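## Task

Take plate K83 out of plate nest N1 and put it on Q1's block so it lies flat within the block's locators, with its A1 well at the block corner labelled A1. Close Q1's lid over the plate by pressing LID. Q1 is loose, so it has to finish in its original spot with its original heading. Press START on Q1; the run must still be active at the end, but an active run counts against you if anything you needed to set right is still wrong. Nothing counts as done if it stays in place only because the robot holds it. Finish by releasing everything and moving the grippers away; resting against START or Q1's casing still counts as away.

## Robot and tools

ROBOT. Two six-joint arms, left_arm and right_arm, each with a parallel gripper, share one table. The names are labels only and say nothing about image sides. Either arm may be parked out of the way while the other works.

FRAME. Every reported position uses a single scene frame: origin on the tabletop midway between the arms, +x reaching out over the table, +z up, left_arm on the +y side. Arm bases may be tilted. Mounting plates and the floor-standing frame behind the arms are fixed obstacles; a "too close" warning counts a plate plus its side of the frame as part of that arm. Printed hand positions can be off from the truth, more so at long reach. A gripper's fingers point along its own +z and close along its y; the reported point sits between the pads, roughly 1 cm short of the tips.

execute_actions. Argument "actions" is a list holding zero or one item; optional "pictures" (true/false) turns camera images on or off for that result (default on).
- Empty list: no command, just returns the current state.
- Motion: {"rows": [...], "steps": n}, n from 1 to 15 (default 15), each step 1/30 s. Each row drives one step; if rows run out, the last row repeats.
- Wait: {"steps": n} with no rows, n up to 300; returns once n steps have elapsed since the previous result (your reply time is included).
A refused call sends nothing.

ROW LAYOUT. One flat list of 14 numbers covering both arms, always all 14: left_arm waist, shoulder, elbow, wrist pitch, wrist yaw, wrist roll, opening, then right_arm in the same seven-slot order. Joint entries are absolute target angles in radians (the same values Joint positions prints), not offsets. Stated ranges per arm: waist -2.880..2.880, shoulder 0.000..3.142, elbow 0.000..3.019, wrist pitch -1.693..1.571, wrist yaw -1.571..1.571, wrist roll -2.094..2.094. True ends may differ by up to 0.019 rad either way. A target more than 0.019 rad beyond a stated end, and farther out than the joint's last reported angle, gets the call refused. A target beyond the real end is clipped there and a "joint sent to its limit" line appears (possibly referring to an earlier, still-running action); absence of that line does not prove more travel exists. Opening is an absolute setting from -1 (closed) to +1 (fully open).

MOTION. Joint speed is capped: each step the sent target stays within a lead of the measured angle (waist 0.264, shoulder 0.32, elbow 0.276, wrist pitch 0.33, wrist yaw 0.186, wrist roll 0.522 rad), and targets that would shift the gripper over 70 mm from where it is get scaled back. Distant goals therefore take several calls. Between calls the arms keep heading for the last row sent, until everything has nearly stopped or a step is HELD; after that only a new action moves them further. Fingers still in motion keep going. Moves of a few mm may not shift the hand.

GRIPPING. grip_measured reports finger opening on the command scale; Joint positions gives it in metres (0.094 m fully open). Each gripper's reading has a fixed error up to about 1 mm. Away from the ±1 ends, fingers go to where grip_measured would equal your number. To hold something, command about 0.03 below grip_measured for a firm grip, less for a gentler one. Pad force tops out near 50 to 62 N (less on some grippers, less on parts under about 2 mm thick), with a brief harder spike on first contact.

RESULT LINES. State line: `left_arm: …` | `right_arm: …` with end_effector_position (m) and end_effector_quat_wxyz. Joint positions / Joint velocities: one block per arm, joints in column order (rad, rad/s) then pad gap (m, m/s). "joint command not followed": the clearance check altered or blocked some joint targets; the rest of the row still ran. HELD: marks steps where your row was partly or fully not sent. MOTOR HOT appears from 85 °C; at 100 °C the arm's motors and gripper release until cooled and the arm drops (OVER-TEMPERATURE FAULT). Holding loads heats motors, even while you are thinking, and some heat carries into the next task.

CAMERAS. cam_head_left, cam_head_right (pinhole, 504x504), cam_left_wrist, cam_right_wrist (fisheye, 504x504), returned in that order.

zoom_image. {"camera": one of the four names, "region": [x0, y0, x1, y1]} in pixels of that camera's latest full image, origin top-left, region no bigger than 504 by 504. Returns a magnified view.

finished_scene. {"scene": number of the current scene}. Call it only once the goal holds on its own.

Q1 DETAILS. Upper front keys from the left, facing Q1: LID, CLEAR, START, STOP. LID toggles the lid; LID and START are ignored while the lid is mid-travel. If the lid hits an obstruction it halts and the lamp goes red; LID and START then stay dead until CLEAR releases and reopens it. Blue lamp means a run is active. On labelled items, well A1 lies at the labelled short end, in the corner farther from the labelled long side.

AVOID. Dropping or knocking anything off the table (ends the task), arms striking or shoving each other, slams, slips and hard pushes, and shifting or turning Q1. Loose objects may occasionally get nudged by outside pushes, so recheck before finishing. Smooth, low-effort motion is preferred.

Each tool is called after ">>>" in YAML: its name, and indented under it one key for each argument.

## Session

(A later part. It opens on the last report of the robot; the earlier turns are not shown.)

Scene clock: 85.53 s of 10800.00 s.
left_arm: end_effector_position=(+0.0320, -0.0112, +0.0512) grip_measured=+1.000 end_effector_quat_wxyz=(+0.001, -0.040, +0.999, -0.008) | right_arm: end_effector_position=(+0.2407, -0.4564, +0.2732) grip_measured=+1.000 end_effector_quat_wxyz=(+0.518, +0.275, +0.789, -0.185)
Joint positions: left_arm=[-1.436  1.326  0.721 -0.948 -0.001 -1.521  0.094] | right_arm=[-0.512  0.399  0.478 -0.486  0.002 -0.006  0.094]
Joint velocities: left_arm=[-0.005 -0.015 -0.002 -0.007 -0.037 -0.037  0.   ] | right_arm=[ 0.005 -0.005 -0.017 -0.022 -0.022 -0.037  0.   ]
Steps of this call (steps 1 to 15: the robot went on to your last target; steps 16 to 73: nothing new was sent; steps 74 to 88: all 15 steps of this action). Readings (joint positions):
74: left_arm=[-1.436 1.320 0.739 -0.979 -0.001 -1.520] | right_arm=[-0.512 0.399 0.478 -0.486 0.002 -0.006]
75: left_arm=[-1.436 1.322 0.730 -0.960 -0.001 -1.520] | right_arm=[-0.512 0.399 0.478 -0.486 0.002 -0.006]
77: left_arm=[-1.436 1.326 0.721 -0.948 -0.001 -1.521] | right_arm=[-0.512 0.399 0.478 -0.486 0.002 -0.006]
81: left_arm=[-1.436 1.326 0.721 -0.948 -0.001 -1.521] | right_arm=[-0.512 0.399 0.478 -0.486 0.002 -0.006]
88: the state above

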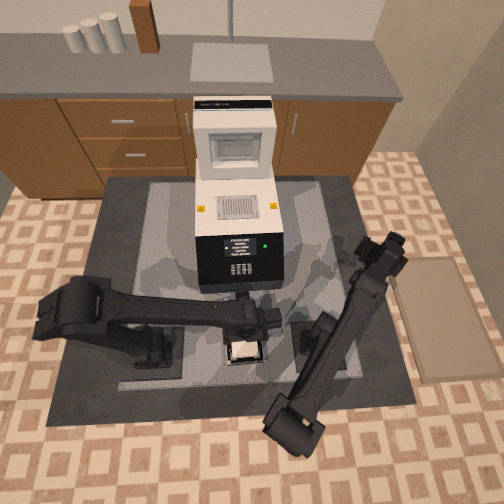

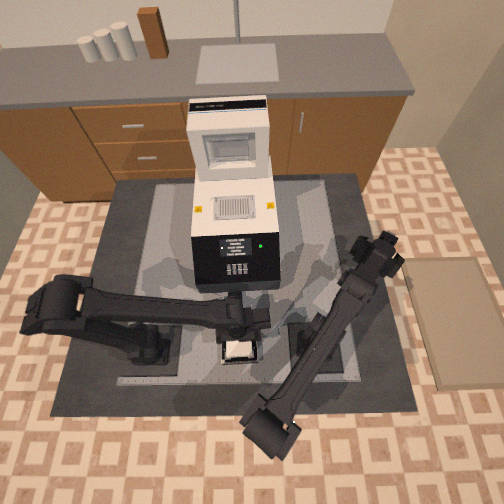

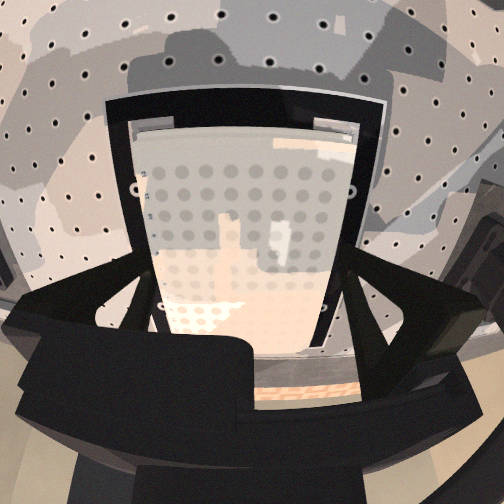

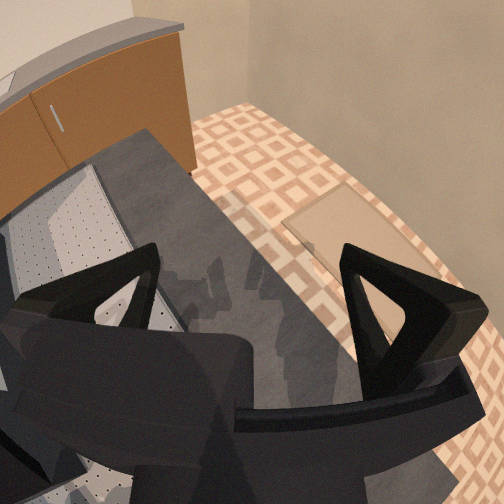

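>>> execute_actions:
  actions:
    - {"rows":[[-1.44,1.30,0.72,-0.95,0,-1.53,1,-0.5,0.4,0.5,-0.5,0,0,1],[-1.44,1.30,0.72,-0.95,0,-1.53,1,-0.5,0.4,0.5,-0.5,0,0,1],[-1.44,1.30,0.72,-0.95,0,-1.53,1,-0.5,0.4,0.5,-0.5,0,0,1],[-1.44,1.30,0.72,-0.978,0,-1.53,1,-0.5,0.4,0.5,-0.5,0,0,1]],"steps":10}
  pictures: false

>>> execute_actions:
  actions:
    - {"rows":[[-1.44,1.36,0.72,-0.93,0,-1.53,1,-0.5,0.4,0.5,-0.5,0,0,1]]}

Scene clock: 89.17 s of 10800.00 s.
left_arm: end_effector_position=(+0.0316, -0.0079, +0.0538) grip_measured=+1.000 end_effector_quat_wxyz=(+0.001, -0.040, +0.999, -0.007) | right_arm: end_effector_position=(+0.2407, -0.4564, +0.2732) grip_measured=+1.000 end_effector_quat_wxyz=(+0.518, +0.275, +0.789, -0.185)
Joint positions: left_arm=[-1.436  1.315  0.719 -0.961 -0.001 -1.521  0.094] | right_arm=[-0.512  0.399  0.478 -0.486  0.002 -0.006  0.094]
Joint velocities: left_arm=[-0.015 -0.015 -0.002 -0.017  0.051  0.066  0.   ] | right_arm=[-0.005 -0.005  0.002  0.007  0.037 -0.007  0.   ]
Steps of this call (steps 1 to 15: the robot went on to your last target; steps 16 to 90: nothing new was sent; then 0.30 s passed at rest; steps 91 to 100: all 10 steps of this action). Readings (joint positions):
91: left_arm=[-1.436 1.322 0.721 -0.948 -0.001 -1.521] | right_arm=[-0.512 0.399 0.478 -0.486 0.002 -0.006]
92: left_arm=[-1.436 1.318 0.719 -0.948 -0.001 -1.521] | right_arm=[-0.512 0.399 0.478 -0.486 0.002 -0.006]
94: left_arm=[-1.436 1.315 0.719 -0.952 -0.001 -1.521] | right_arm=[-0.512 0.399 0.478 -0.486 0.002 -0.006]
98: left_arm=[-1.436 1.315 0.719 -0.961 -0.001 -1.521] | right_arm=[-0.512 0.399 0.478 -0.486 0.002 -0.006]
100: the state above

Scene clock: 89.67 s of 10800.00 s.
left_arm: end_effector_position=(+0.0317, -0.0092, +0.0510) grip_measured=+1.000 end_effector_quat_wxyz=(+0.001, -0.040, +0.999, -0.005) | right_arm: end_effector_position=(+0.2407, -0.4564, +0.2732) grip_measured=+1.000 end_effector_quat_wxyz=(+0.518, +0.275, +0.789, -0.185)
Joint positions: left_arm=[-1.436  1.326  0.72  -0.955 -0.001 -1.521  0.094] | right_arm=[-0.512  0.399  0.478 -0.486  0.002 -0.006  0.094]
Joint velocities: left_arm=[ 0.005 -0.005  0.007 -0.007  0.066 -0.007  0.   ] | right_arm=[-0.005 -0.005  0.007 -0.007 -0.051 -0.066  0.   ]
Steps of this call (steps 1 to 15: all 15 steps of this action). Readings (joint positions):
1: left_arm=[-1.436 1.317 0.719 -0.960 -0.001 -1.521] | right_arm=[-0.512 0.399 0.478 -0.486 0.002 -0.006]
2: left_arm=[-1.436 1.323 0.719 -0.955 -0.001 -1.521] | right_arm=[-0.512 0.399 0.478 -0.486 0.002 -0.006]
4: left_arm=[-1.436 1.326 0.720 -0.955 -0.001 -1.521] | right_arm=[-0.512 0.399 0.478 -0.486 0.002 -0.006]
8: left_arm=[-1.436 1.326 0.720 -0.955 -0.001 -1.521] | right_arm=[-0.512 0.399 0.478 -0.486 0.002 -0.006]
15: the state above

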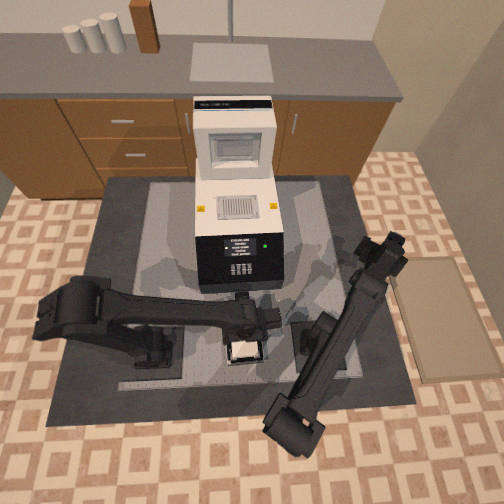

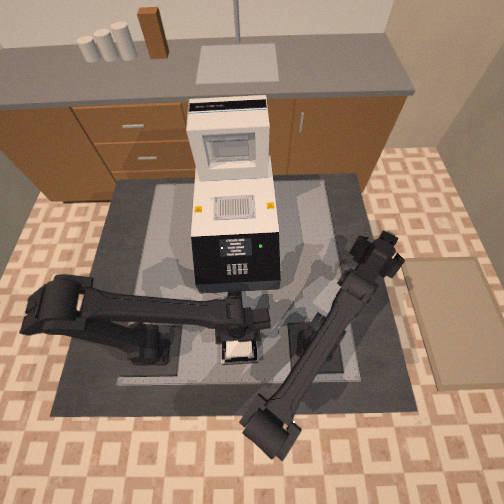

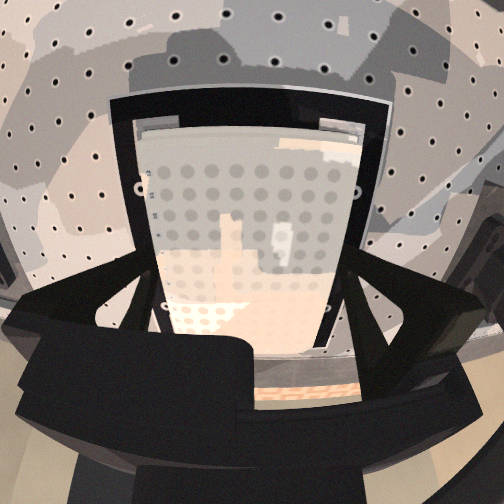

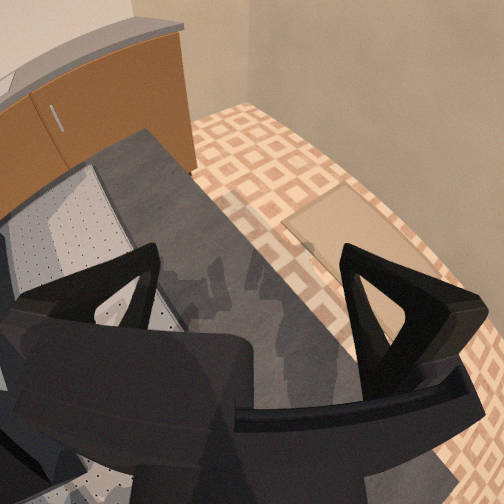

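>>> execute_actions:
  actions:
    - {"rows":[[-1.44,1.305,0.72,-0.95,0,-1.53,1,-0.5,0.4,0.5,-0.5,0,0,1],[-1.44,1.305,0.72,-0.95,0,-1.53,1,-0.5,0.4,0.5,-0.5,0,0,1],[-1.44,1.305,0.72,-0.95,0,-1.53,1,-0.5,0.4,0.5,-0.5,0,0,1],[-1.44,1.305,0.72,-0.95,0,-1.53,0.74,-0.5,0.4,0.5,-0.5,0,0,1]]}

Scene clock: 92.40 s of 10800.00 s.
left_arm: end_effector_position=(+0.0317, -0.0092, +0.0528) grip_measured=+0.762 end_effector_quat_wxyz=(+0.001, -0.040, +0.999, -0.008) | right_arm: end_effector_position=(+0.2407, -0.4564, +0.2732) grip_measured=+1.000 end_effector_quat_wxyz=(+0.518, +0.275, +0.789, -0.185)
Joint positions: left_arm=[-1.436  1.318  0.719 -0.955 -0.001 -1.521  0.083] | right_arm=[-0.512  0.399  0.478 -0.486  0.002 -0.006  0.094]
Joint velocities: left_arm=[ 0.005 -0.005  0.012 -0.022 -0.022  0.022  0.001] | right_arm=[-0.015 -0.015 -0.037  0.012  0.022  0.037  0.   ]
Steps of this call (steps 1 to 15: the robot went on to your last target; steps 16 to 67: nothing new was sent; steps 68 to 82: all 15 steps of this action). Readings (joint positions):
68: left_arm=[-1.436 1.323 0.720 -0.955 -0.001 -1.521] | right_arm=[-0.512 0.399 0.478 -0.486 0.002 -0.006]
69: left_arm=[-1.436 1.320 0.719 -0.955 -0.001 -1.521] | right_arm=[-0.512 0.399 0.478 -0.486 0.002 -0.006]
71: left_arm=[-1.436 1.319 0.719 -0.955 -0.001 -1.521] | right_arm=[-0.512 0.399 0.478 -0.486 0.002 -0.006]
75: left_arm=[-1.436 1.318 0.719 -0.955 -0.001 -1.521] | right_arm=[-0.512 0.399 0.478 -0.486 0.002 -0.006]
82: the state above

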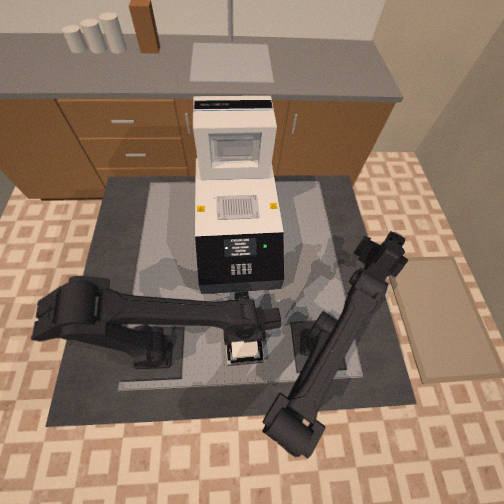

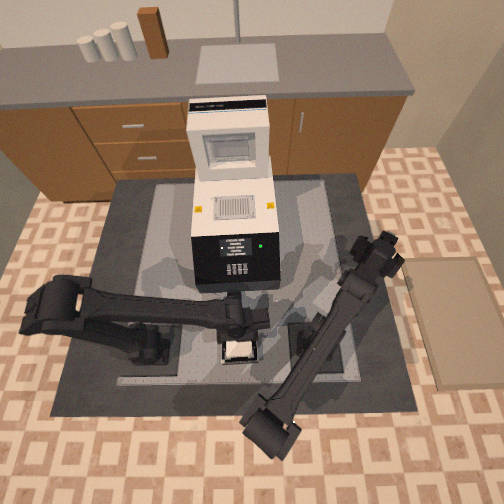

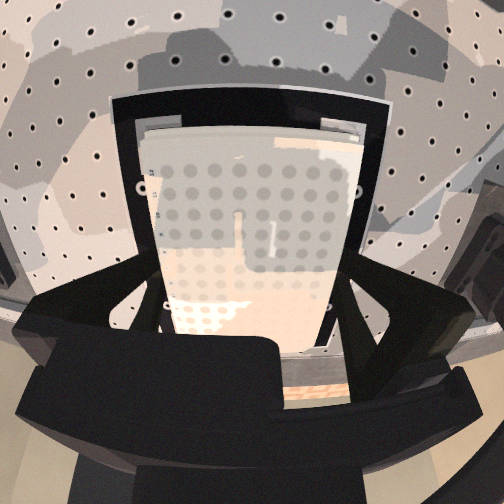

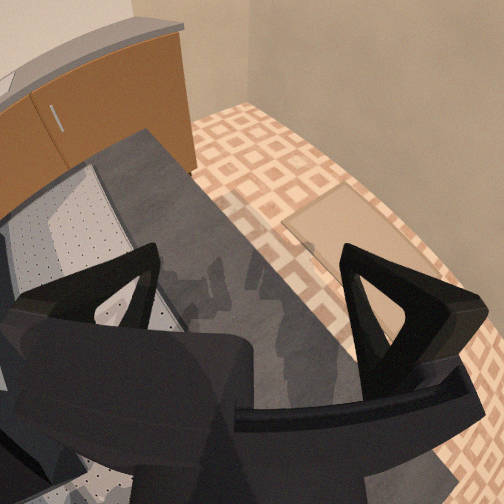

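>>> execute_actions:
  actions:
    - {"rows":[[-1.44,1.30,0.74,-0.97,0,-1.53,0.73,-0.5,0.4,0.5,-0.5,0,0,1],[-1.44,1.30,0.76,-0.99,0,-1.53,0.73,-0.5,0.4,0.5,-0.5,0,0,1],[-1.44,1.29,0.78,-1.02,0,-1.53,0.73,-0.5,0.4,0.5,-0.5,0,0,1],[-1.44,1.28,0.8,-1.05,0,-1.53,0.73,-0.5,0.4,0.5,-0.5,0,0,1],[-1.44,1.27,0.82,-1.08,0,-1.53,0.73,-0.5,0.4,0.5,-0.5,0,0,1],[-1.44,1.26,0.84,-1.11,0,-1.53,0.73,-0.5,0.4,0.5,-0.5,0,0,1],[-1.44,1.25,0.86,-1.14,0,-1.53,0.73,-0.5,0.4,0.5,-0.5,0,0,1],[-1.44,1.24,0.88,-1.18,0,-1.53,0.73,-0.5,0.4,0.5,-0.5,0,0,1],[-1.44,1.23,0.9,-1.22,0,-1.53,0.73,-0.5,0.4,0.5,-0.5,0,0,1],[-1.44,1.22,0.92,-1.25,0,-1.53,0.73,-0.5,0.4,0.5,-0.5,0,0,1],[-1.44,1.2,0.945,-1.28,0,-1.53,0.73,-0.5,0.4,0.5,-0.5,0,0,1]]}
  pictures: false

>>> execute_actions:
  actions:
    - {"rows":[[-1.44,1.17,1.33,-1.69,0,-0.7,0.73,-0.5,0.4,0.5,-0.5,0,0,1]]}

>>> execute_actions:
  actions:
    - {"rows":[[-0.9,1.3,1.48,-1.69,0,0.3,0.73,-0.5,0.4,0.5,-0.5,0,0,1]]}
  pictures: false

>>> execute_actions:
  actions:
    - {"rows":[[-0.85,1.37,1.55,-1.69,0,0.5,0.73,-0.5,0.4,0.5,-0.5,0,0,1],[-0.8,1.42,1.6,-1.69,0,0.6,0.73,-0.5,0.4,0.5,-0.5,0,0,1],[-0.76,1.47,1.65,-1.69,0,0.7,0.73,-0.5,0.4,0.5,-0.5,0,0,1],[-0.72,1.52,1.70,-1.69,0,0.8,0.73,-0.5,0.4,0.5,-0.5,0,0,1],[-0.68,1.57,1.75,-1.69,0,0.9,0.73,-0.5,0.4,0.5,-0.5,0,0,1],[-0.65,1.61,1.8,-1.69,0,0.9,0.73,-0.5,0.4,0.5,-0.5,0,0,1],[-0.642,1.64,1.8,-1.69,0,0.9,0.73,-0.5,0.4,0.5,-0.5,0,0,1]]}
  pictures: false

>>> execute_actions:
  actions:
    - {"steps":20}

Scene clock: 100.13 s of 10800.00 s.
left_arm: end_effector_position=(+0.0328, -0.0171, +0.1520) grip_measured=+0.762 end_effector_quat_wxyz=(+0.002, -0.040, +0.999, -0.011) | right_arm: end_effector_position=(+0.2407, -0.4564, +0.2732) grip_measured=+1.000 end_effector_quat_wxyz=(+0.518, +0.275, +0.789, -0.185)
Joint positions: left_arm=[-1.436  1.203  0.909 -1.254 -0.001 -1.521  0.083] | right_arm=[-0.512  0.399  0.478 -0.486  0.002 -0.006  0.094]
Joint velocities: left_arm=[-0.024 -0.269  0.173 -0.09  -0.066 -0.022  0.   ] | right_arm=[-0.005  0.005 -0.012 -0.007 -0.066  0.037  0.   ]
Steps of this call (steps 1 to 15: the robot went on to your last target; steps 16 to 90: nothing new was sent; then 4.23 s passed at rest; steps 91 to 105: all 15 steps of this action). Readings (joint positions):
91: left_arm=[-1.436 1.318 0.719 -0.956 -0.001 -1.521] | right_arm=[-0.512 0.399 0.478 -0.486 0.002 -0.006]
92: left_arm=[-1.436 1.318 0.719 -0.959 -0.001 -1.521] | right_arm=[-0.512 0.399 0.478 -0.486 0.002 -0.006]
94: left_arm=[-1.436 1.317 0.729 -0.984 -0.001 -1.521] | right_arm=[-0.512 0.399 0.478 -0.486 0.002 -0.006]
98: left_arm=[-1.436 1.292 0.785 -1.102 -0.001 -1.521] | right_arm=[-0.512 0.399 0.478 -0.486 0.002 -0.006]
105: the state above

Scene clock: 100.63 s of 10800.00 s.
left_arm: end_effector_position=(+0.0332, -0.0208, +0.3127) grip_measured=+0.762 end_effector_quat_wxyz=(+0.011, +0.327, +0.945, -0.020) | right_arm: end_effector_position=(+0.2407, -0.4564, +0.2732) grip_measured=+1.000 end_effector_quat_wxyz=(+0.518, +0.275, +0.789, -0.185)
Joint positions: left_arm=[-1.436  1.164  1.303 -1.664 -0.001 -0.775  0.083] | right_arm=[-0.512  0.399  0.478 -0.486  0.002 -0.006  0.094]
Joint velocities: left_arm=[-0.005 -0.005  0.002 -0.071 -0.007  0.388  0.001] | right_arm=[-0.005  0.005 -0.007 -0.007 -0.007  0.051  0.   ]
joint sent to its limit (left arm) — the command would take joint 4 (wrist pitch) past its lower limit, so that joint was sent only as far as its limit.
Steps of this call (steps 1 to 15: all 15 steps of this action). Readings (joint positions):
1: left_arm=[-1.436 1.198 0.929 -1.297 -0.001 -1.469] | right_arm=[-0.512 0.399 0.478 -0.486 0.002 -0.006]
2: left_arm=[-1.436 1.198 0.959 -1.366 -0.001 -1.407] | right_arm=[-0.512 0.399 0.478 -0.486 0.002 -0.006]
4: left_arm=[-1.436 1.198 1.035 -1.486 -0.001 -1.285] | right_arm=[-0.512 0.399 0.478 -0.486 0.002 -0.006]
8: left_arm=[-1.436 1.198 1.204 -1.614 -0.001 -1.020] | right_arm=[-0.512 0.399 0.478 -0.486 0.002 -0.006]
15: the state above

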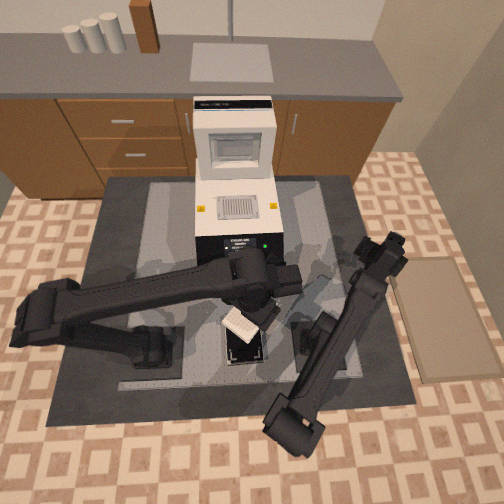

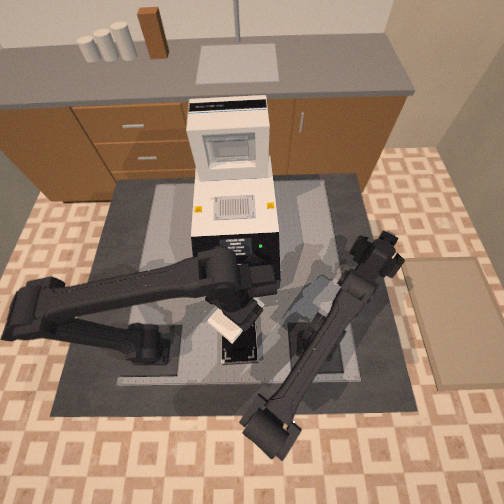

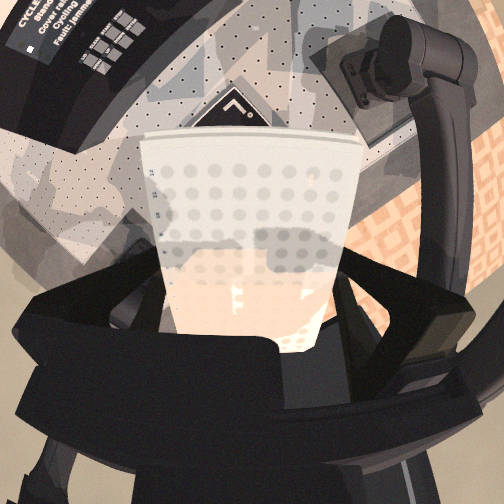

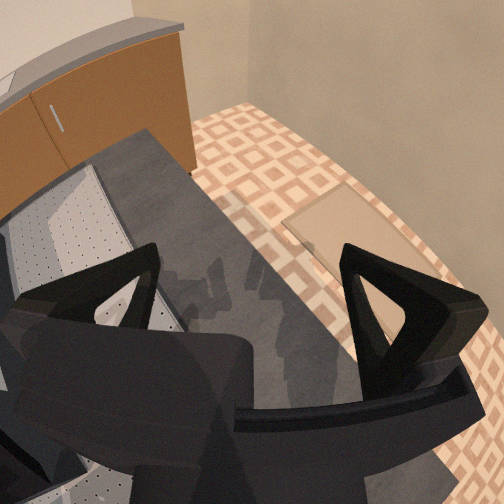

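Scene clock: 101.13 s of 10800.00 s.
left_arm: end_effector_position=(+0.2322, +0.0151, +0.3073) grip_measured=+0.762 end_effector_quat_wxyz=(+0.002, +0.503, +0.864, +0.002) | right_arm: end_effector_position=(+0.2407, -0.4564, +0.2732) grip_measured=+1.000 end_effector_quat_wxyz=(+0.518, +0.275, +0.789, -0.185)
Joint positions: left_arm=[-0.866  1.318  1.42  -1.671 -0.005  0.183  0.083] | right_arm=[-0.512  0.399  0.478 -0.486  0.002 -0.006  0.094]
Joint velocities: left_arm=[-0.249 -0.005  0.076 -0.007 -0.007  0.725  0.001] | right_arm=[ 0.005  0.005  0.002 -0.012  0.007  0.022  0.   ]
joint sent to its limit (left arm) — the command would take joint 4 (wrist pitch) past its lower limit, so that joint was sent only as far as its limit.
Steps of this call (steps 1 to 15: all 15 steps of this action). Readings (joint positions):
1: left_arm=[-1.421 1.170 1.312 -1.668 0.006 -0.715] | right_arm=[-0.512 0.399 0.478 -0.486 0.002 -0.006]
2: left_arm=[-1.387 1.185 1.330 -1.671 0.008 -0.648] | right_arm=[-0.512 0.399 0.478 -0.486 0.002 -0.006]
4: left_arm=[-1.283 1.226 1.372 -1.671 0.008 -0.511] | right_arm=[-0.512 0.399 0.478 -0.486 0.002 -0.006]
8: left_arm=[-1.028 1.293 1.410 -1.671 0.006 -0.208] | right_arm=[-0.512 0.399 0.478 -0.486 0.002 -0.006]
15: the state above

Scene clock: 101.63 s of 10800.00 s.
left_arm: end_effector_position=(+0.4014, +0.0063, +0.2865) grip_measured=+0.762 end_effector_quat_wxyz=(-0.012, +0.667, +0.745, -0.001) | right_arm: end_effector_position=(+0.2407, -0.4564, +0.2732) grip_measured=+1.000 end_effector_quat_wxyz=(+0.518, +0.275, +0.789, -0.185)
Joint positions: left_arm=[-0.617  1.677  1.763 -1.679 -0.001  0.84   0.083] | right_arm=[-0.512  0.399  0.478 -0.486  0.002 -0.006  0.094]
Joint velocities: left_arm=[-0.063  0.122 -0.002 -0.007 -0.051  0.344 -0.   ] | right_arm=[ 0.005 -0.015  0.012 -0.002 -0.022  0.037  0.   ]
joint sent to its limit (left arm) — the command would take joint 4 (wrist pitch) past its lower limit, so that joint was sent only as far as its limit.
Steps of this call (steps 1 to 15: all 15 steps of this action). Readings (joint positions):
1: left_arm=[-0.870 1.322 1.430 -1.672 -0.002 0.239] | right_arm=[-0.512 0.399 0.478 -0.486 0.002 -0.006]
2: left_arm=[-0.867 1.336 1.456 -1.677 0.001 0.307] | right_arm=[-0.512 0.399 0.478 -0.486 0.002 -0.006]
4: left_arm=[-0.834 1.390 1.545 -1.679 0.002 0.443] | right_arm=[-0.512 0.399 0.478 -0.486 0.002 -0.006]
8: left_arm=[-0.717 1.534 1.715 -1.679 0.002 0.659] | right_arm=[-0.512 0.399 0.478 -0.486 0.002 -0.006]
15: the state above

Scene clock: 102.30 s of 10800.00 s.
left_arm: end_effector_position=(+0.3941, +0.0002, +0.2933) grip_measured=+0.762 end_effector_quat_wxyz=(-0.004, +0.692, +0.722, +0.000) | right_arm: end_effector_position=(+0.2407, -0.4564, +0.2732) grip_measured=+1.000 end_effector_quat_wxyz=(+0.518, +0.275, +0.789, -0.185)
Joint positions: left_arm=[-0.636  1.663  1.763 -1.679 -0.001  0.889  0.083] | right_arm=[-0.512  0.399  0.478 -0.486  0.002 -0.006  0.094]
Joint velocities: left_arm=[-0.015 -0.005  0.012 -0.007 -0.037 -0.022  0.001] | right_arm=[ 0.005 -0.005  0.007 -0.002  0.007 -0.125  0.   ]
joint sent to its limit (left arm) — the command would take joint 4 (wrist pitch) past its lower limit, so that joint was sent only as far as its limit.
Steps of this call (steps 1 to 20: the robot went on to your last target). Readings (joint positions):
1: left_arm=[-0.620 1.679 1.763 -1.679 -0.001 0.850] | right_arm=[-0.512 0.399 0.478 -0.486 0.002 -0.006]
2: left_arm=[-0.623 1.679 1.763 -1.679 -0.001 0.858] | right_arm=[-0.512 0.399 0.478 -0.486 0.002 -0.006]
4: left_arm=[-0.630 1.673 1.763 -1.679 -0.001 0.869] | right_arm=[-0.512 0.399 0.478 -0.486 0.002 -0.006]
8: left_arm=[-0.636 1.665 1.763 -1.679 -0.001 0.881] | right_arm=[-0.512 0.399 0.478 -0.486 0.002 -0.006]
20: the state above

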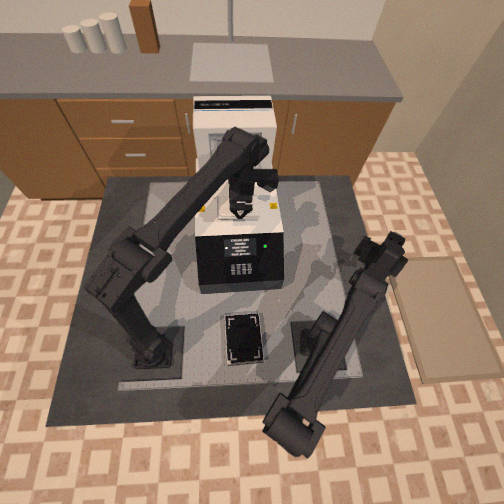

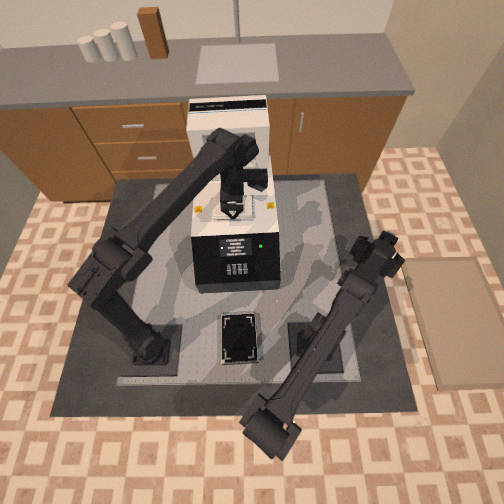

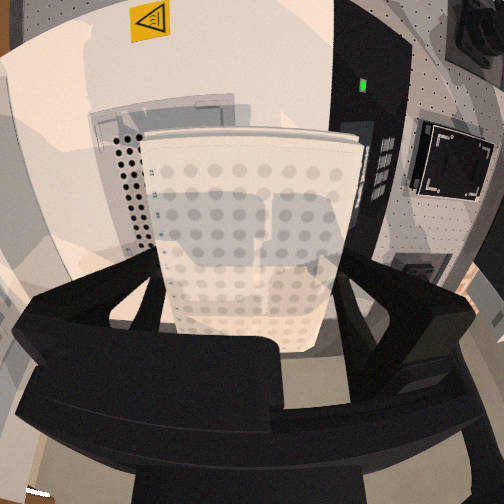

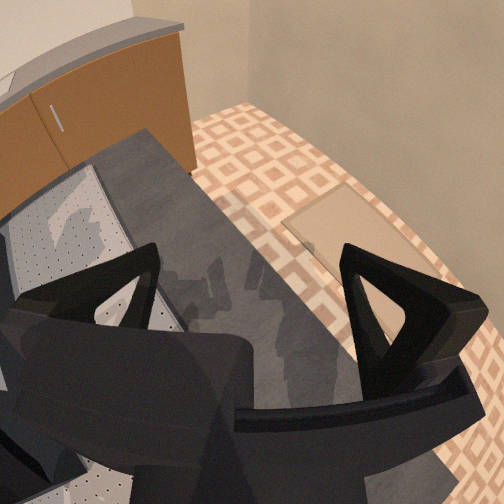

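>>> execute_actions:
  actions:
    - {"rows":[[-0.62,1.67,1.83,-1.67,0,0.92,0.73,-0.5,0.4,0.5,-0.5,0,0,1],[-0.61,1.69,1.85,-1.67,0,0.93,0.73,-0.5,0.4,0.5,-0.5,0,0,1],[-0.6,1.71,1.87,-1.66,0,0.94,0.73,-0.5,0.4,0.5,-0.5,0,0,1],[-0.59,1.73,1.885,-1.65,0,0.95,0.73,-0.5,0.4,0.5,-0.5,0,0,1],[-0.58,1.75,1.9,-1.64,0,0.96,0.73,-0.5,0.4,0.5,-0.5,0,0,1],[-0.573,1.765,1.9,-1.64,0,0.97,0.73,-0.5,0.4,0.5,-0.5,0,0,1]]}
  pictures: false

>>> execute_actions:
  actions:
    - {"steps":12}

Scene clock: 106.67 s of 10800.00 s.
left_arm: end_effector_position=(+0.4488, +0.0040, +0.2761) grip_measured=+0.762 end_effector_quat_wxyz=(+0.002, +0.692, +0.722, +0.001) | right_arm: end_effector_position=(+0.2407, -0.4564, +0.2732) grip_measured=+1.000 end_effector_quat_wxyz=(+0.518, +0.275, +0.789, -0.185)
Joint positions: left_arm=[-0.57   1.77   1.858 -1.654 -0.001  0.955  0.083] | right_arm=[-0.512  0.399  0.478 -0.486  0.002 -0.006  0.094]
Joint velocities: left_arm=[-0.005  0.015 -0.012  0.012 -0.051  0.007  0.001] | right_arm=[ 0.005  0.005  0.002  0.017  0.007 -0.051  0.   ]
joint sent to its limit (left arm) — the command would take joint 4 (wrist pitch) past its lower limit, so that joint was sent only as far as its limit.
Steps of this call (steps 1 to 15: the robot went on to your last target; steps 16 to 90: nothing new was sent; then 0.87 s passed at rest; steps 91 to 105: all 15 steps of this action). Readings (joint positions):
91: left_arm=[-0.635 1.663 1.764 -1.679 -0.001 0.893] | right_arm=[-0.512 0.399 0.478 -0.486 0.002 -0.006]
92: left_arm=[-0.634 1.665 1.768 -1.679 -0.001 0.898] | right_arm=[-0.512 0.399 0.478 -0.486 0.002 -0.006]
94: left_arm=[-0.627 1.680 1.797 -1.679 -0.001 0.912] | right_arm=[-0.512 0.399 0.478 -0.486 0.002 -0.006]
98: left_arm=[-0.595 1.729 1.858 -1.657 -0.001 0.939] | right_arm=[-0.512 0.399 0.478 -0.486 0.002 -0.006]
105: the state above

Scene clock: 107.07 s of 10800.00 s.
left_arm: end_effector_position=(+0.4487, +0.0038, +0.2759) grip_measured=+0.762 end_effector_quat_wxyz=(+0.002, +0.694, +0.720, +0.001) | right_arm: end_effector_position=(+0.2407, -0.4564, +0.2732) grip_measured=+1.000 end_effector_quat_wxyz=(+0.518, +0.275, +0.789, -0.185)
Joint positions: left_arm=[-0.57   1.771  1.858 -1.654 -0.001  0.96   0.083] | right_arm=[-0.512  0.399  0.478 -0.486  0.002 -0.006  0.094]
Joint velocities: left_arm=[-0.005 -0.005 -0.002 -0.007  0.051  0.066  0.   ] | right_arm=[-0.015 -0.015 -0.002 -0.007 -0.007 -0.037  0.   ]
Steps of this call (steps 1 to 12: the robot went on to your last target). Readings (joint positions):
1: left_arm=[-0.570 1.771 1.858 -1.654 -0.001 0.956] | right_arm=[-0.512 0.399 0.478 -0.486 0.002 -0.006]
2: left_arm=[-0.570 1.771 1.858 -1.654 -0.001 0.957] | right_arm=[-0.512 0.399 0.478 -0.486 0.002 -0.006]
4: left_arm=[-0.570 1.771 1.858 -1.654 -0.001 0.958] | right_arm=[-0.512 0.399 0.478 -0.486 0.002 -0.006]
8: left_arm=[-0.570 1.771 1.858 -1.654 -0.001 0.959] | right_arm=[-0.512 0.399 0.478 -0.486 0.002 -0.006]
12: the state above

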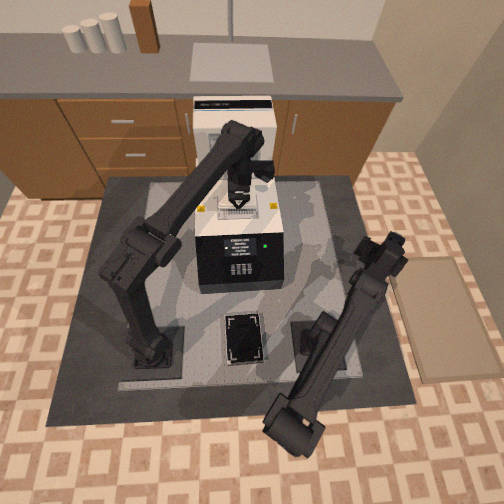

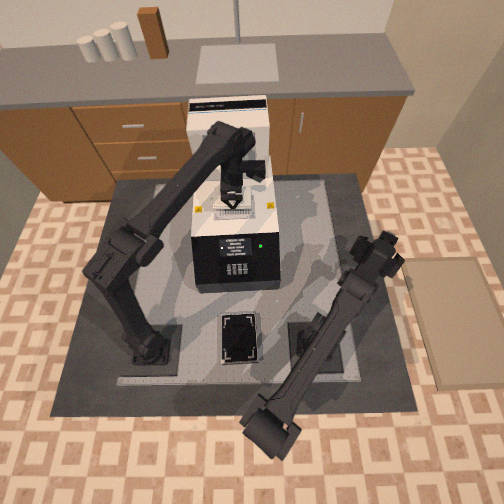

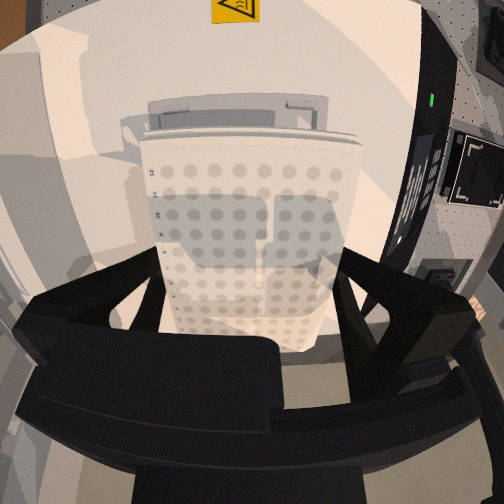

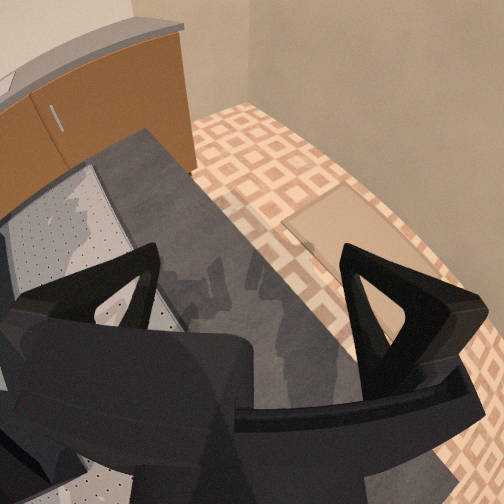

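>>> execute_actions:
  actions:
    - {"rows":[[-0.587,1.80,1.825,-1.565,0,0.96,0.73,-0.5,0.4,0.5,-0.5,0,0,1]]}
  pictures: false

>>> execute_actions:
  actions:
    - {"steps":8}

Scene clock: 110.50 s of 10800.00 s.
left_arm: end_effector_position=(+0.4573, -0.0063, +0.2467) grip_measured=+0.762 end_effector_quat_wxyz=(+0.005, +0.697, +0.717, +0.002) | right_arm: end_effector_position=(+0.2407, -0.4564, +0.2732) grip_measured=+1.000 end_effector_quat_wxyz=(+0.518, +0.275, +0.789, -0.185)
Joint positions: left_arm=[-0.577  1.799  1.821 -1.583 -0.001  0.96   0.083] | right_arm=[-0.512  0.399  0.478 -0.486  0.002 -0.006  0.094]
Joint velocities: left_arm=[ 0.005 -0.015 -0.002  0.002 -0.007 -0.051 -0.001] | right_arm=[-0.005 -0.005 -0.002 -0.017  0.022  0.022  0.   ]
Steps of this call (steps 1 to 15: the robot went on to your last target; steps 16 to 88: nothing new was sent; steps 89 to 103: all 15 steps of this action). Readings (joint positions):
89: left_arm=[-0.570 1.771 1.852 -1.640 -0.001 0.960] | right_arm=[-0.512 0.399 0.478 -0.486 0.002 -0.006]
90: left_arm=[-0.571 1.771 1.847 -1.620 -0.001 0.960] | right_arm=[-0.512 0.399 0.478 -0.486 0.002 -0.006]
92: left_arm=[-0.573 1.777 1.834 -1.594 -0.001 0.960] | right_arm=[-0.512 0.399 0.478 -0.486 0.002 -0.006]
96: left_arm=[-0.576 1.793 1.823 -1.585 -0.001 0.960] | right_arm=[-0.512 0.399 0.478 -0.486 0.002 -0.006]
103: the state above

Scene clock: 110.77 s of 10800.00 s.
left_arm: end_effector_position=(+0.4573, -0.0063, +0.2467) grip_measured=+0.762 end_effector_quat_wxyz=(+0.005, +0.697, +0.717, +0.002) | right_arm: end_effector_position=(+0.2407, -0.4564, +0.2732) grip_measured=+1.000 end_effector_quat_wxyz=(+0.518, +0.275, +0.789, -0.185)
Joint positions: left_arm=[-0.577  1.799  1.821 -1.583 -0.001  0.96   0.083] | right_arm=[-0.512  0.399  0.478 -0.486  0.002 -0.006  0.094]
Joint velocities: left_arm=[-0.005  0.005 -0.002  0.007 -0.081  0.022  0.001] | right_arm=[-0.005 -0.005 -0.012 -0.012  0.007 -0.051  0.   ]
Steps of this call (steps 1 to 8: the robot went on to your last target). Readings (joint positions):
1: left_arm=[-0.577 1.799 1.821 -1.583 -0.001 0.960] | right_arm=[-0.512 0.399 0.478 -0.486 0.002 -0.006]
2: left_arm=[-0.577 1.799 1.821 -1.583 -0.001 0.960] | right_arm=[-0.512 0.399 0.478 -0.486 0.002 -0.006]
4: left_arm=[-0.577 1.799 1.821 -1.583 -0.001 0.960] | right_arm=[-0.512 0.399 0.478 -0.486 0.002 -0.006]
8: the state above

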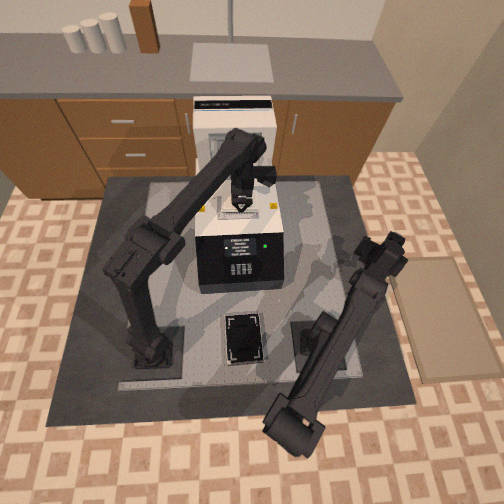

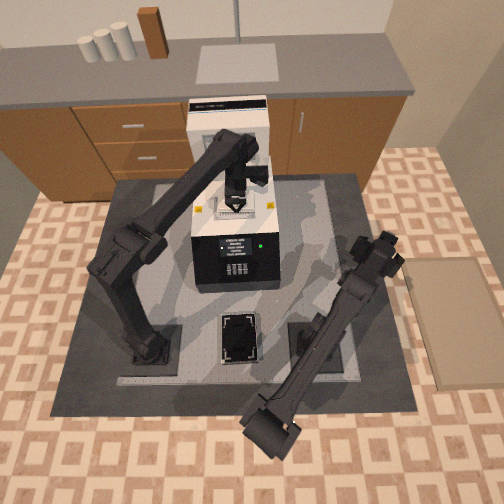

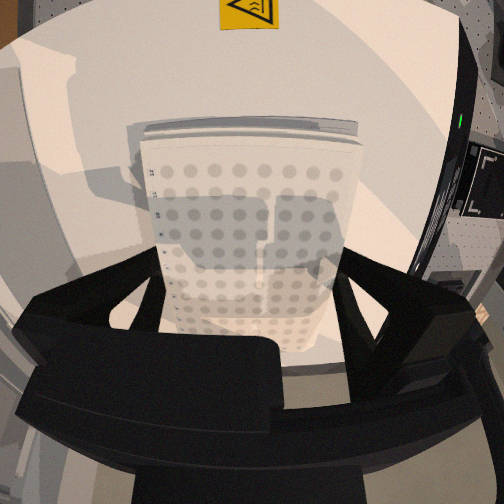

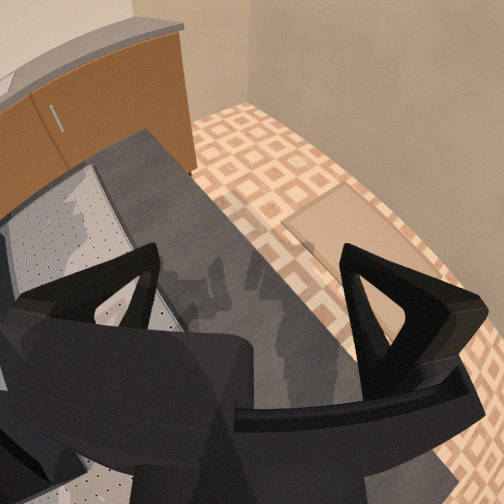

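>>> execute_actions:
  actions:
    - {"rows":[[-0.56,1.775,1.79,-1.55,0,0.975,0.73,-0.5,0.4,0.5,-0.5,0,0,1]]}

>>> zoom_image:
  camera: "cam_left_wrist"
  region: [110, 80, 390, 260]

Scene clock: 113.50 s of 10800.00 s.
left_arm: end_effector_position=(+0.4550, +0.0002, +0.2358) grip_measured=+0.762 end_effector_quat_wxyz=(-0.004, +0.696, +0.718, -0.000) | right_arm: end_effector_position=(+0.2407, -0.4564, +0.2732) grip_measured=+1.000 end_effector_quat_wxyz=(+0.518, +0.275, +0.789, -0.185)
Joint positions: left_arm=[-0.57   1.795  1.787 -1.57  -0.001  0.965  0.083] | right_arm=[-0.512  0.399  0.478 -0.486  0.002 -0.006  0.094]
Joint velocities: left_arm=[-0.015 -0.005 -0.002 -0.022  0.007  0.066  0.   ] | right_arm=[ 0.005 -0.005 -0.017 -0.002 -0.051 -0.007  0.   ]
Steps of this call (steps 1 to 15: the robot went on to your last target; steps 16 to 67: nothing new was sent; steps 68 to 82: all 15 steps of this action). Readings (joint positions):
68: left_arm=[-0.577 1.798 1.816 -1.579 -0.001 0.961] | right_arm=[-0.512 0.399 0.478 -0.486 0.002 -0.006]
69: left_arm=[-0.576 1.795 1.808 -1.573 -0.001 0.962] | right_arm=[-0.512 0.399 0.478 -0.486 0.002 -0.006]
71: left_arm=[-0.574 1.795 1.796 -1.571 -0.001 0.963] | right_arm=[-0.512 0.399 0.478 -0.486 0.002 -0.006]
75: left_arm=[-0.570 1.795 1.787 -1.570 -0.001 0.964] | right_arm=[-0.512 0.399 0.478 -0.486 0.002 -0.006]
82: the state above

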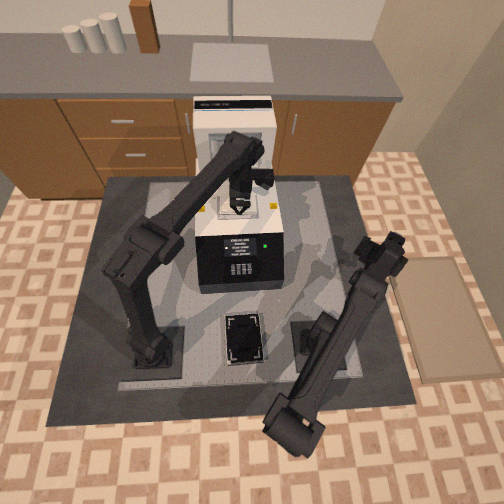

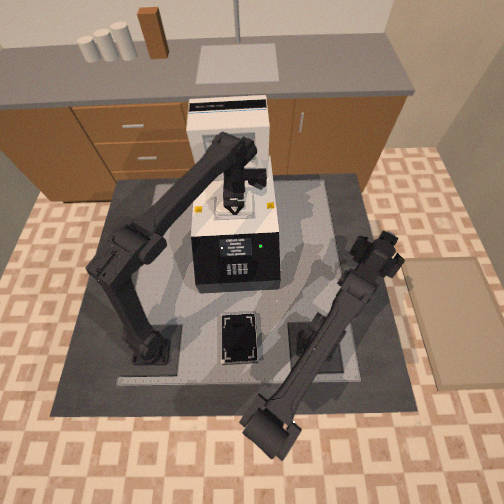

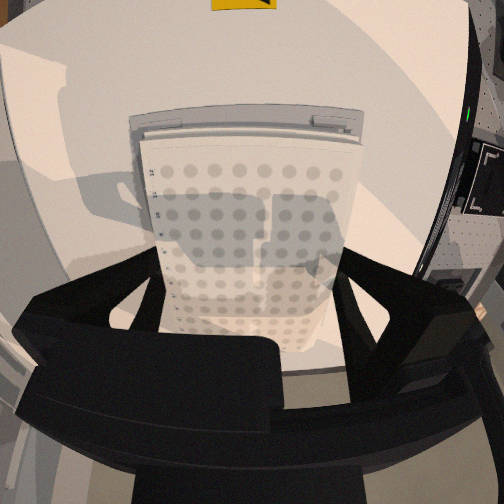

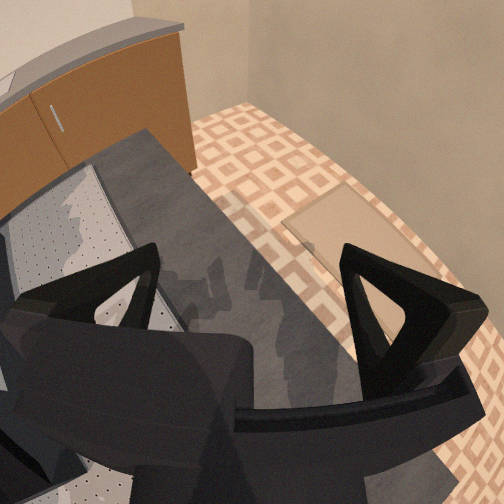

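Region (110, 80, 390, 260) of cam_left_wrist's 504x504 image, scaled by 1.800, with more detail than that image has; it fills the top 324 rows of this view, and the rest is white.

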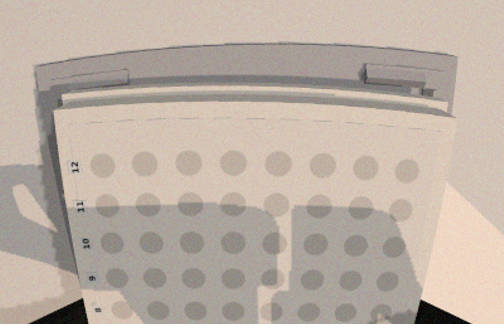

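>>> execute_actions:
  actions:
    - {"rows":[[-0.575,1.79,1.79,-1.55,0,0.922,0.73,-0.5,0.4,0.5,-0.5,0,0,1]]}
  pictures: false

>>> execute_actions:
  actions:
    - {"rows":[[-0.575,1.79,1.772,-1.532,0,0.922,0.73,-0.5,0.4,0.5,-0.5,0,0,1]]}

>>> zoom_image:
  camera: "cam_left_wrist"
  region: [110, 80, 390, 260]

Scene clock: 117.07 s of 10800.00 s.
left_arm: end_effector_position=(+0.4550, +0.0002, +0.2358) grip_measured=+0.762 end_effector_quat_wxyz=(-0.004, +0.685, +0.729, -0.000) | right_arm: end_effector_position=(+0.2407, -0.4564, +0.2732) grip_measured=+1.000 end_effector_quat_wxyz=(+0.518, +0.275, +0.789, -0.185)
Joint positions: left_arm=[-0.57   1.795  1.787 -1.57  -0.001  0.934  0.083] | right_arm=[-0.512  0.399  0.478 -0.486  0.002 -0.006  0.094]
Joint velocities: left_arm=[-0.005  0.005  0.012 -0.017  0.125  0.022 -0.   ] | right_arm=[-0.015 -0.015 -0.017 -0.002 -0.007 -0.066  0.   ]
Steps of this call (steps 1 to 15: the robot went on to your last target; steps 16 to 90: nothing new was sent; then 0.07 s passed at rest; steps 91 to 105: all 15 steps of this action). Readings (joint positions):
91: left_arm=[-0.570 1.795 1.787 -1.570 -0.001 0.960] | right_arm=[-0.512 0.399 0.478 -0.486 0.002 -0.006]
92: left_arm=[-0.570 1.795 1.787 -1.570 -0.001 0.954] | right_arm=[-0.512 0.399 0.478 -0.486 0.002 -0.006]
94: left_arm=[-0.570 1.795 1.787 -1.570 -0.001 0.946] | right_arm=[-0.512 0.399 0.478 -0.486 0.002 -0.006]
98: left_arm=[-0.570 1.795 1.787 -1.570 -0.001 0.938] | right_arm=[-0.512 0.399 0.478 -0.486 0.002 -0.006]
105: the state above

Scene clock: 117.57 s of 10800.00 s.
left_arm: end_effector_position=(+0.4556, -0.0001, +0.2300) grip_measured=+0.762 end_effector_quat_wxyz=(-0.002, +0.684, +0.730, +0.000) | right_arm: end_effector_position=(+0.2407, -0.4564, +0.2732) grip_measured=+1.000 end_effector_quat_wxyz=(+0.518, +0.275, +0.789, -0.185)
Joint positions: left_arm=[-0.57   1.795  1.771 -1.552 -0.001  0.931  0.083] | right_arm=[-0.512  0.399  0.478 -0.486  0.002 -0.006  0.094]
Joint velocities: left_arm=[-0.005 -0.005 -0.017 -0.007 -0.022 -0.037  0.002] | right_arm=[-0.005 -0.015  0.002  0.017  0.007  0.081  0.   ]
Steps of this call (steps 1 to 15: all 15 steps of this action). Readings (joint positions):
1: left_arm=[-0.570 1.795 1.784 -1.565 -0.001 0.933] | right_arm=[-0.512 0.399 0.478 -0.486 0.002 -0.006]
2: left_arm=[-0.570 1.795 1.782 -1.560 -0.001 0.933] | right_arm=[-0.512 0.399 0.478 -0.486 0.002 -0.006]
4: left_arm=[-0.570 1.795 1.775 -1.552 -0.001 0.933] | right_arm=[-0.512 0.399 0.478 -0.486 0.002 -0.006]
8: left_arm=[-0.570 1.795 1.771 -1.552 -0.001 0.932] | right_arm=[-0.512 0.399 0.478 -0.486 0.002 -0.006]
15: the state above

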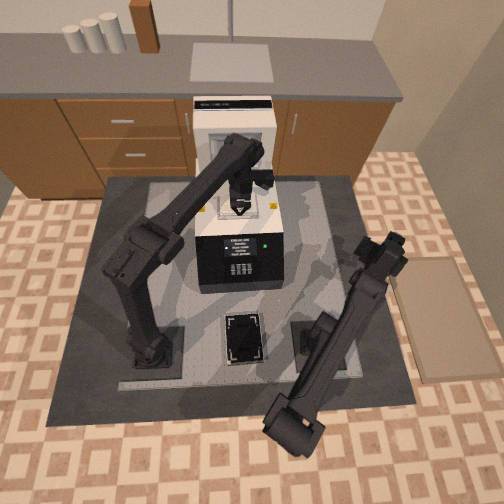

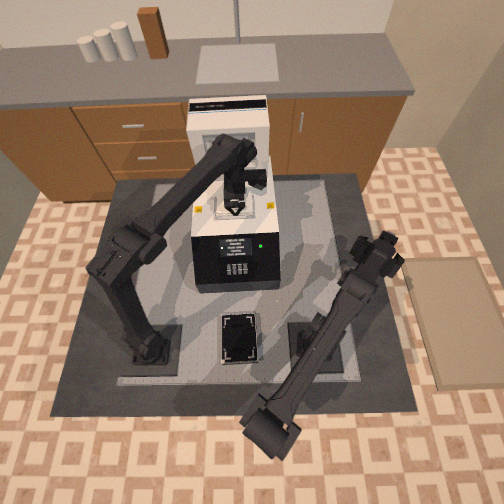

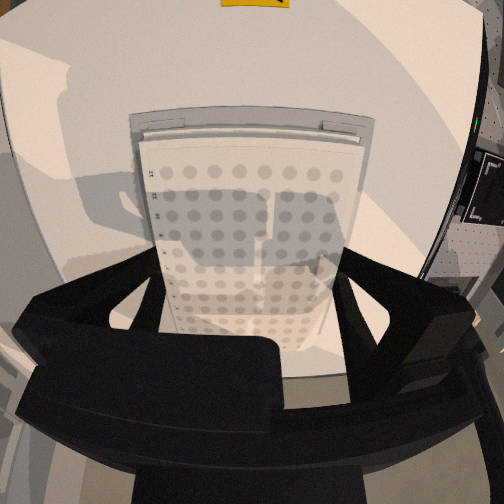

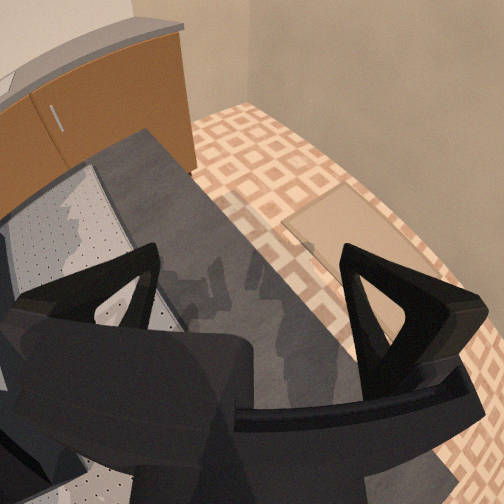

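Region (110, 80, 390, 260) of cam_left_wrist's 504x504 image, scaled by 1.800, with more detail than that image has; it fills the top 324 rows of this view, and the rest is white.

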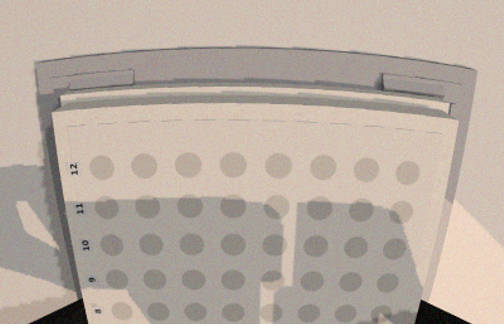

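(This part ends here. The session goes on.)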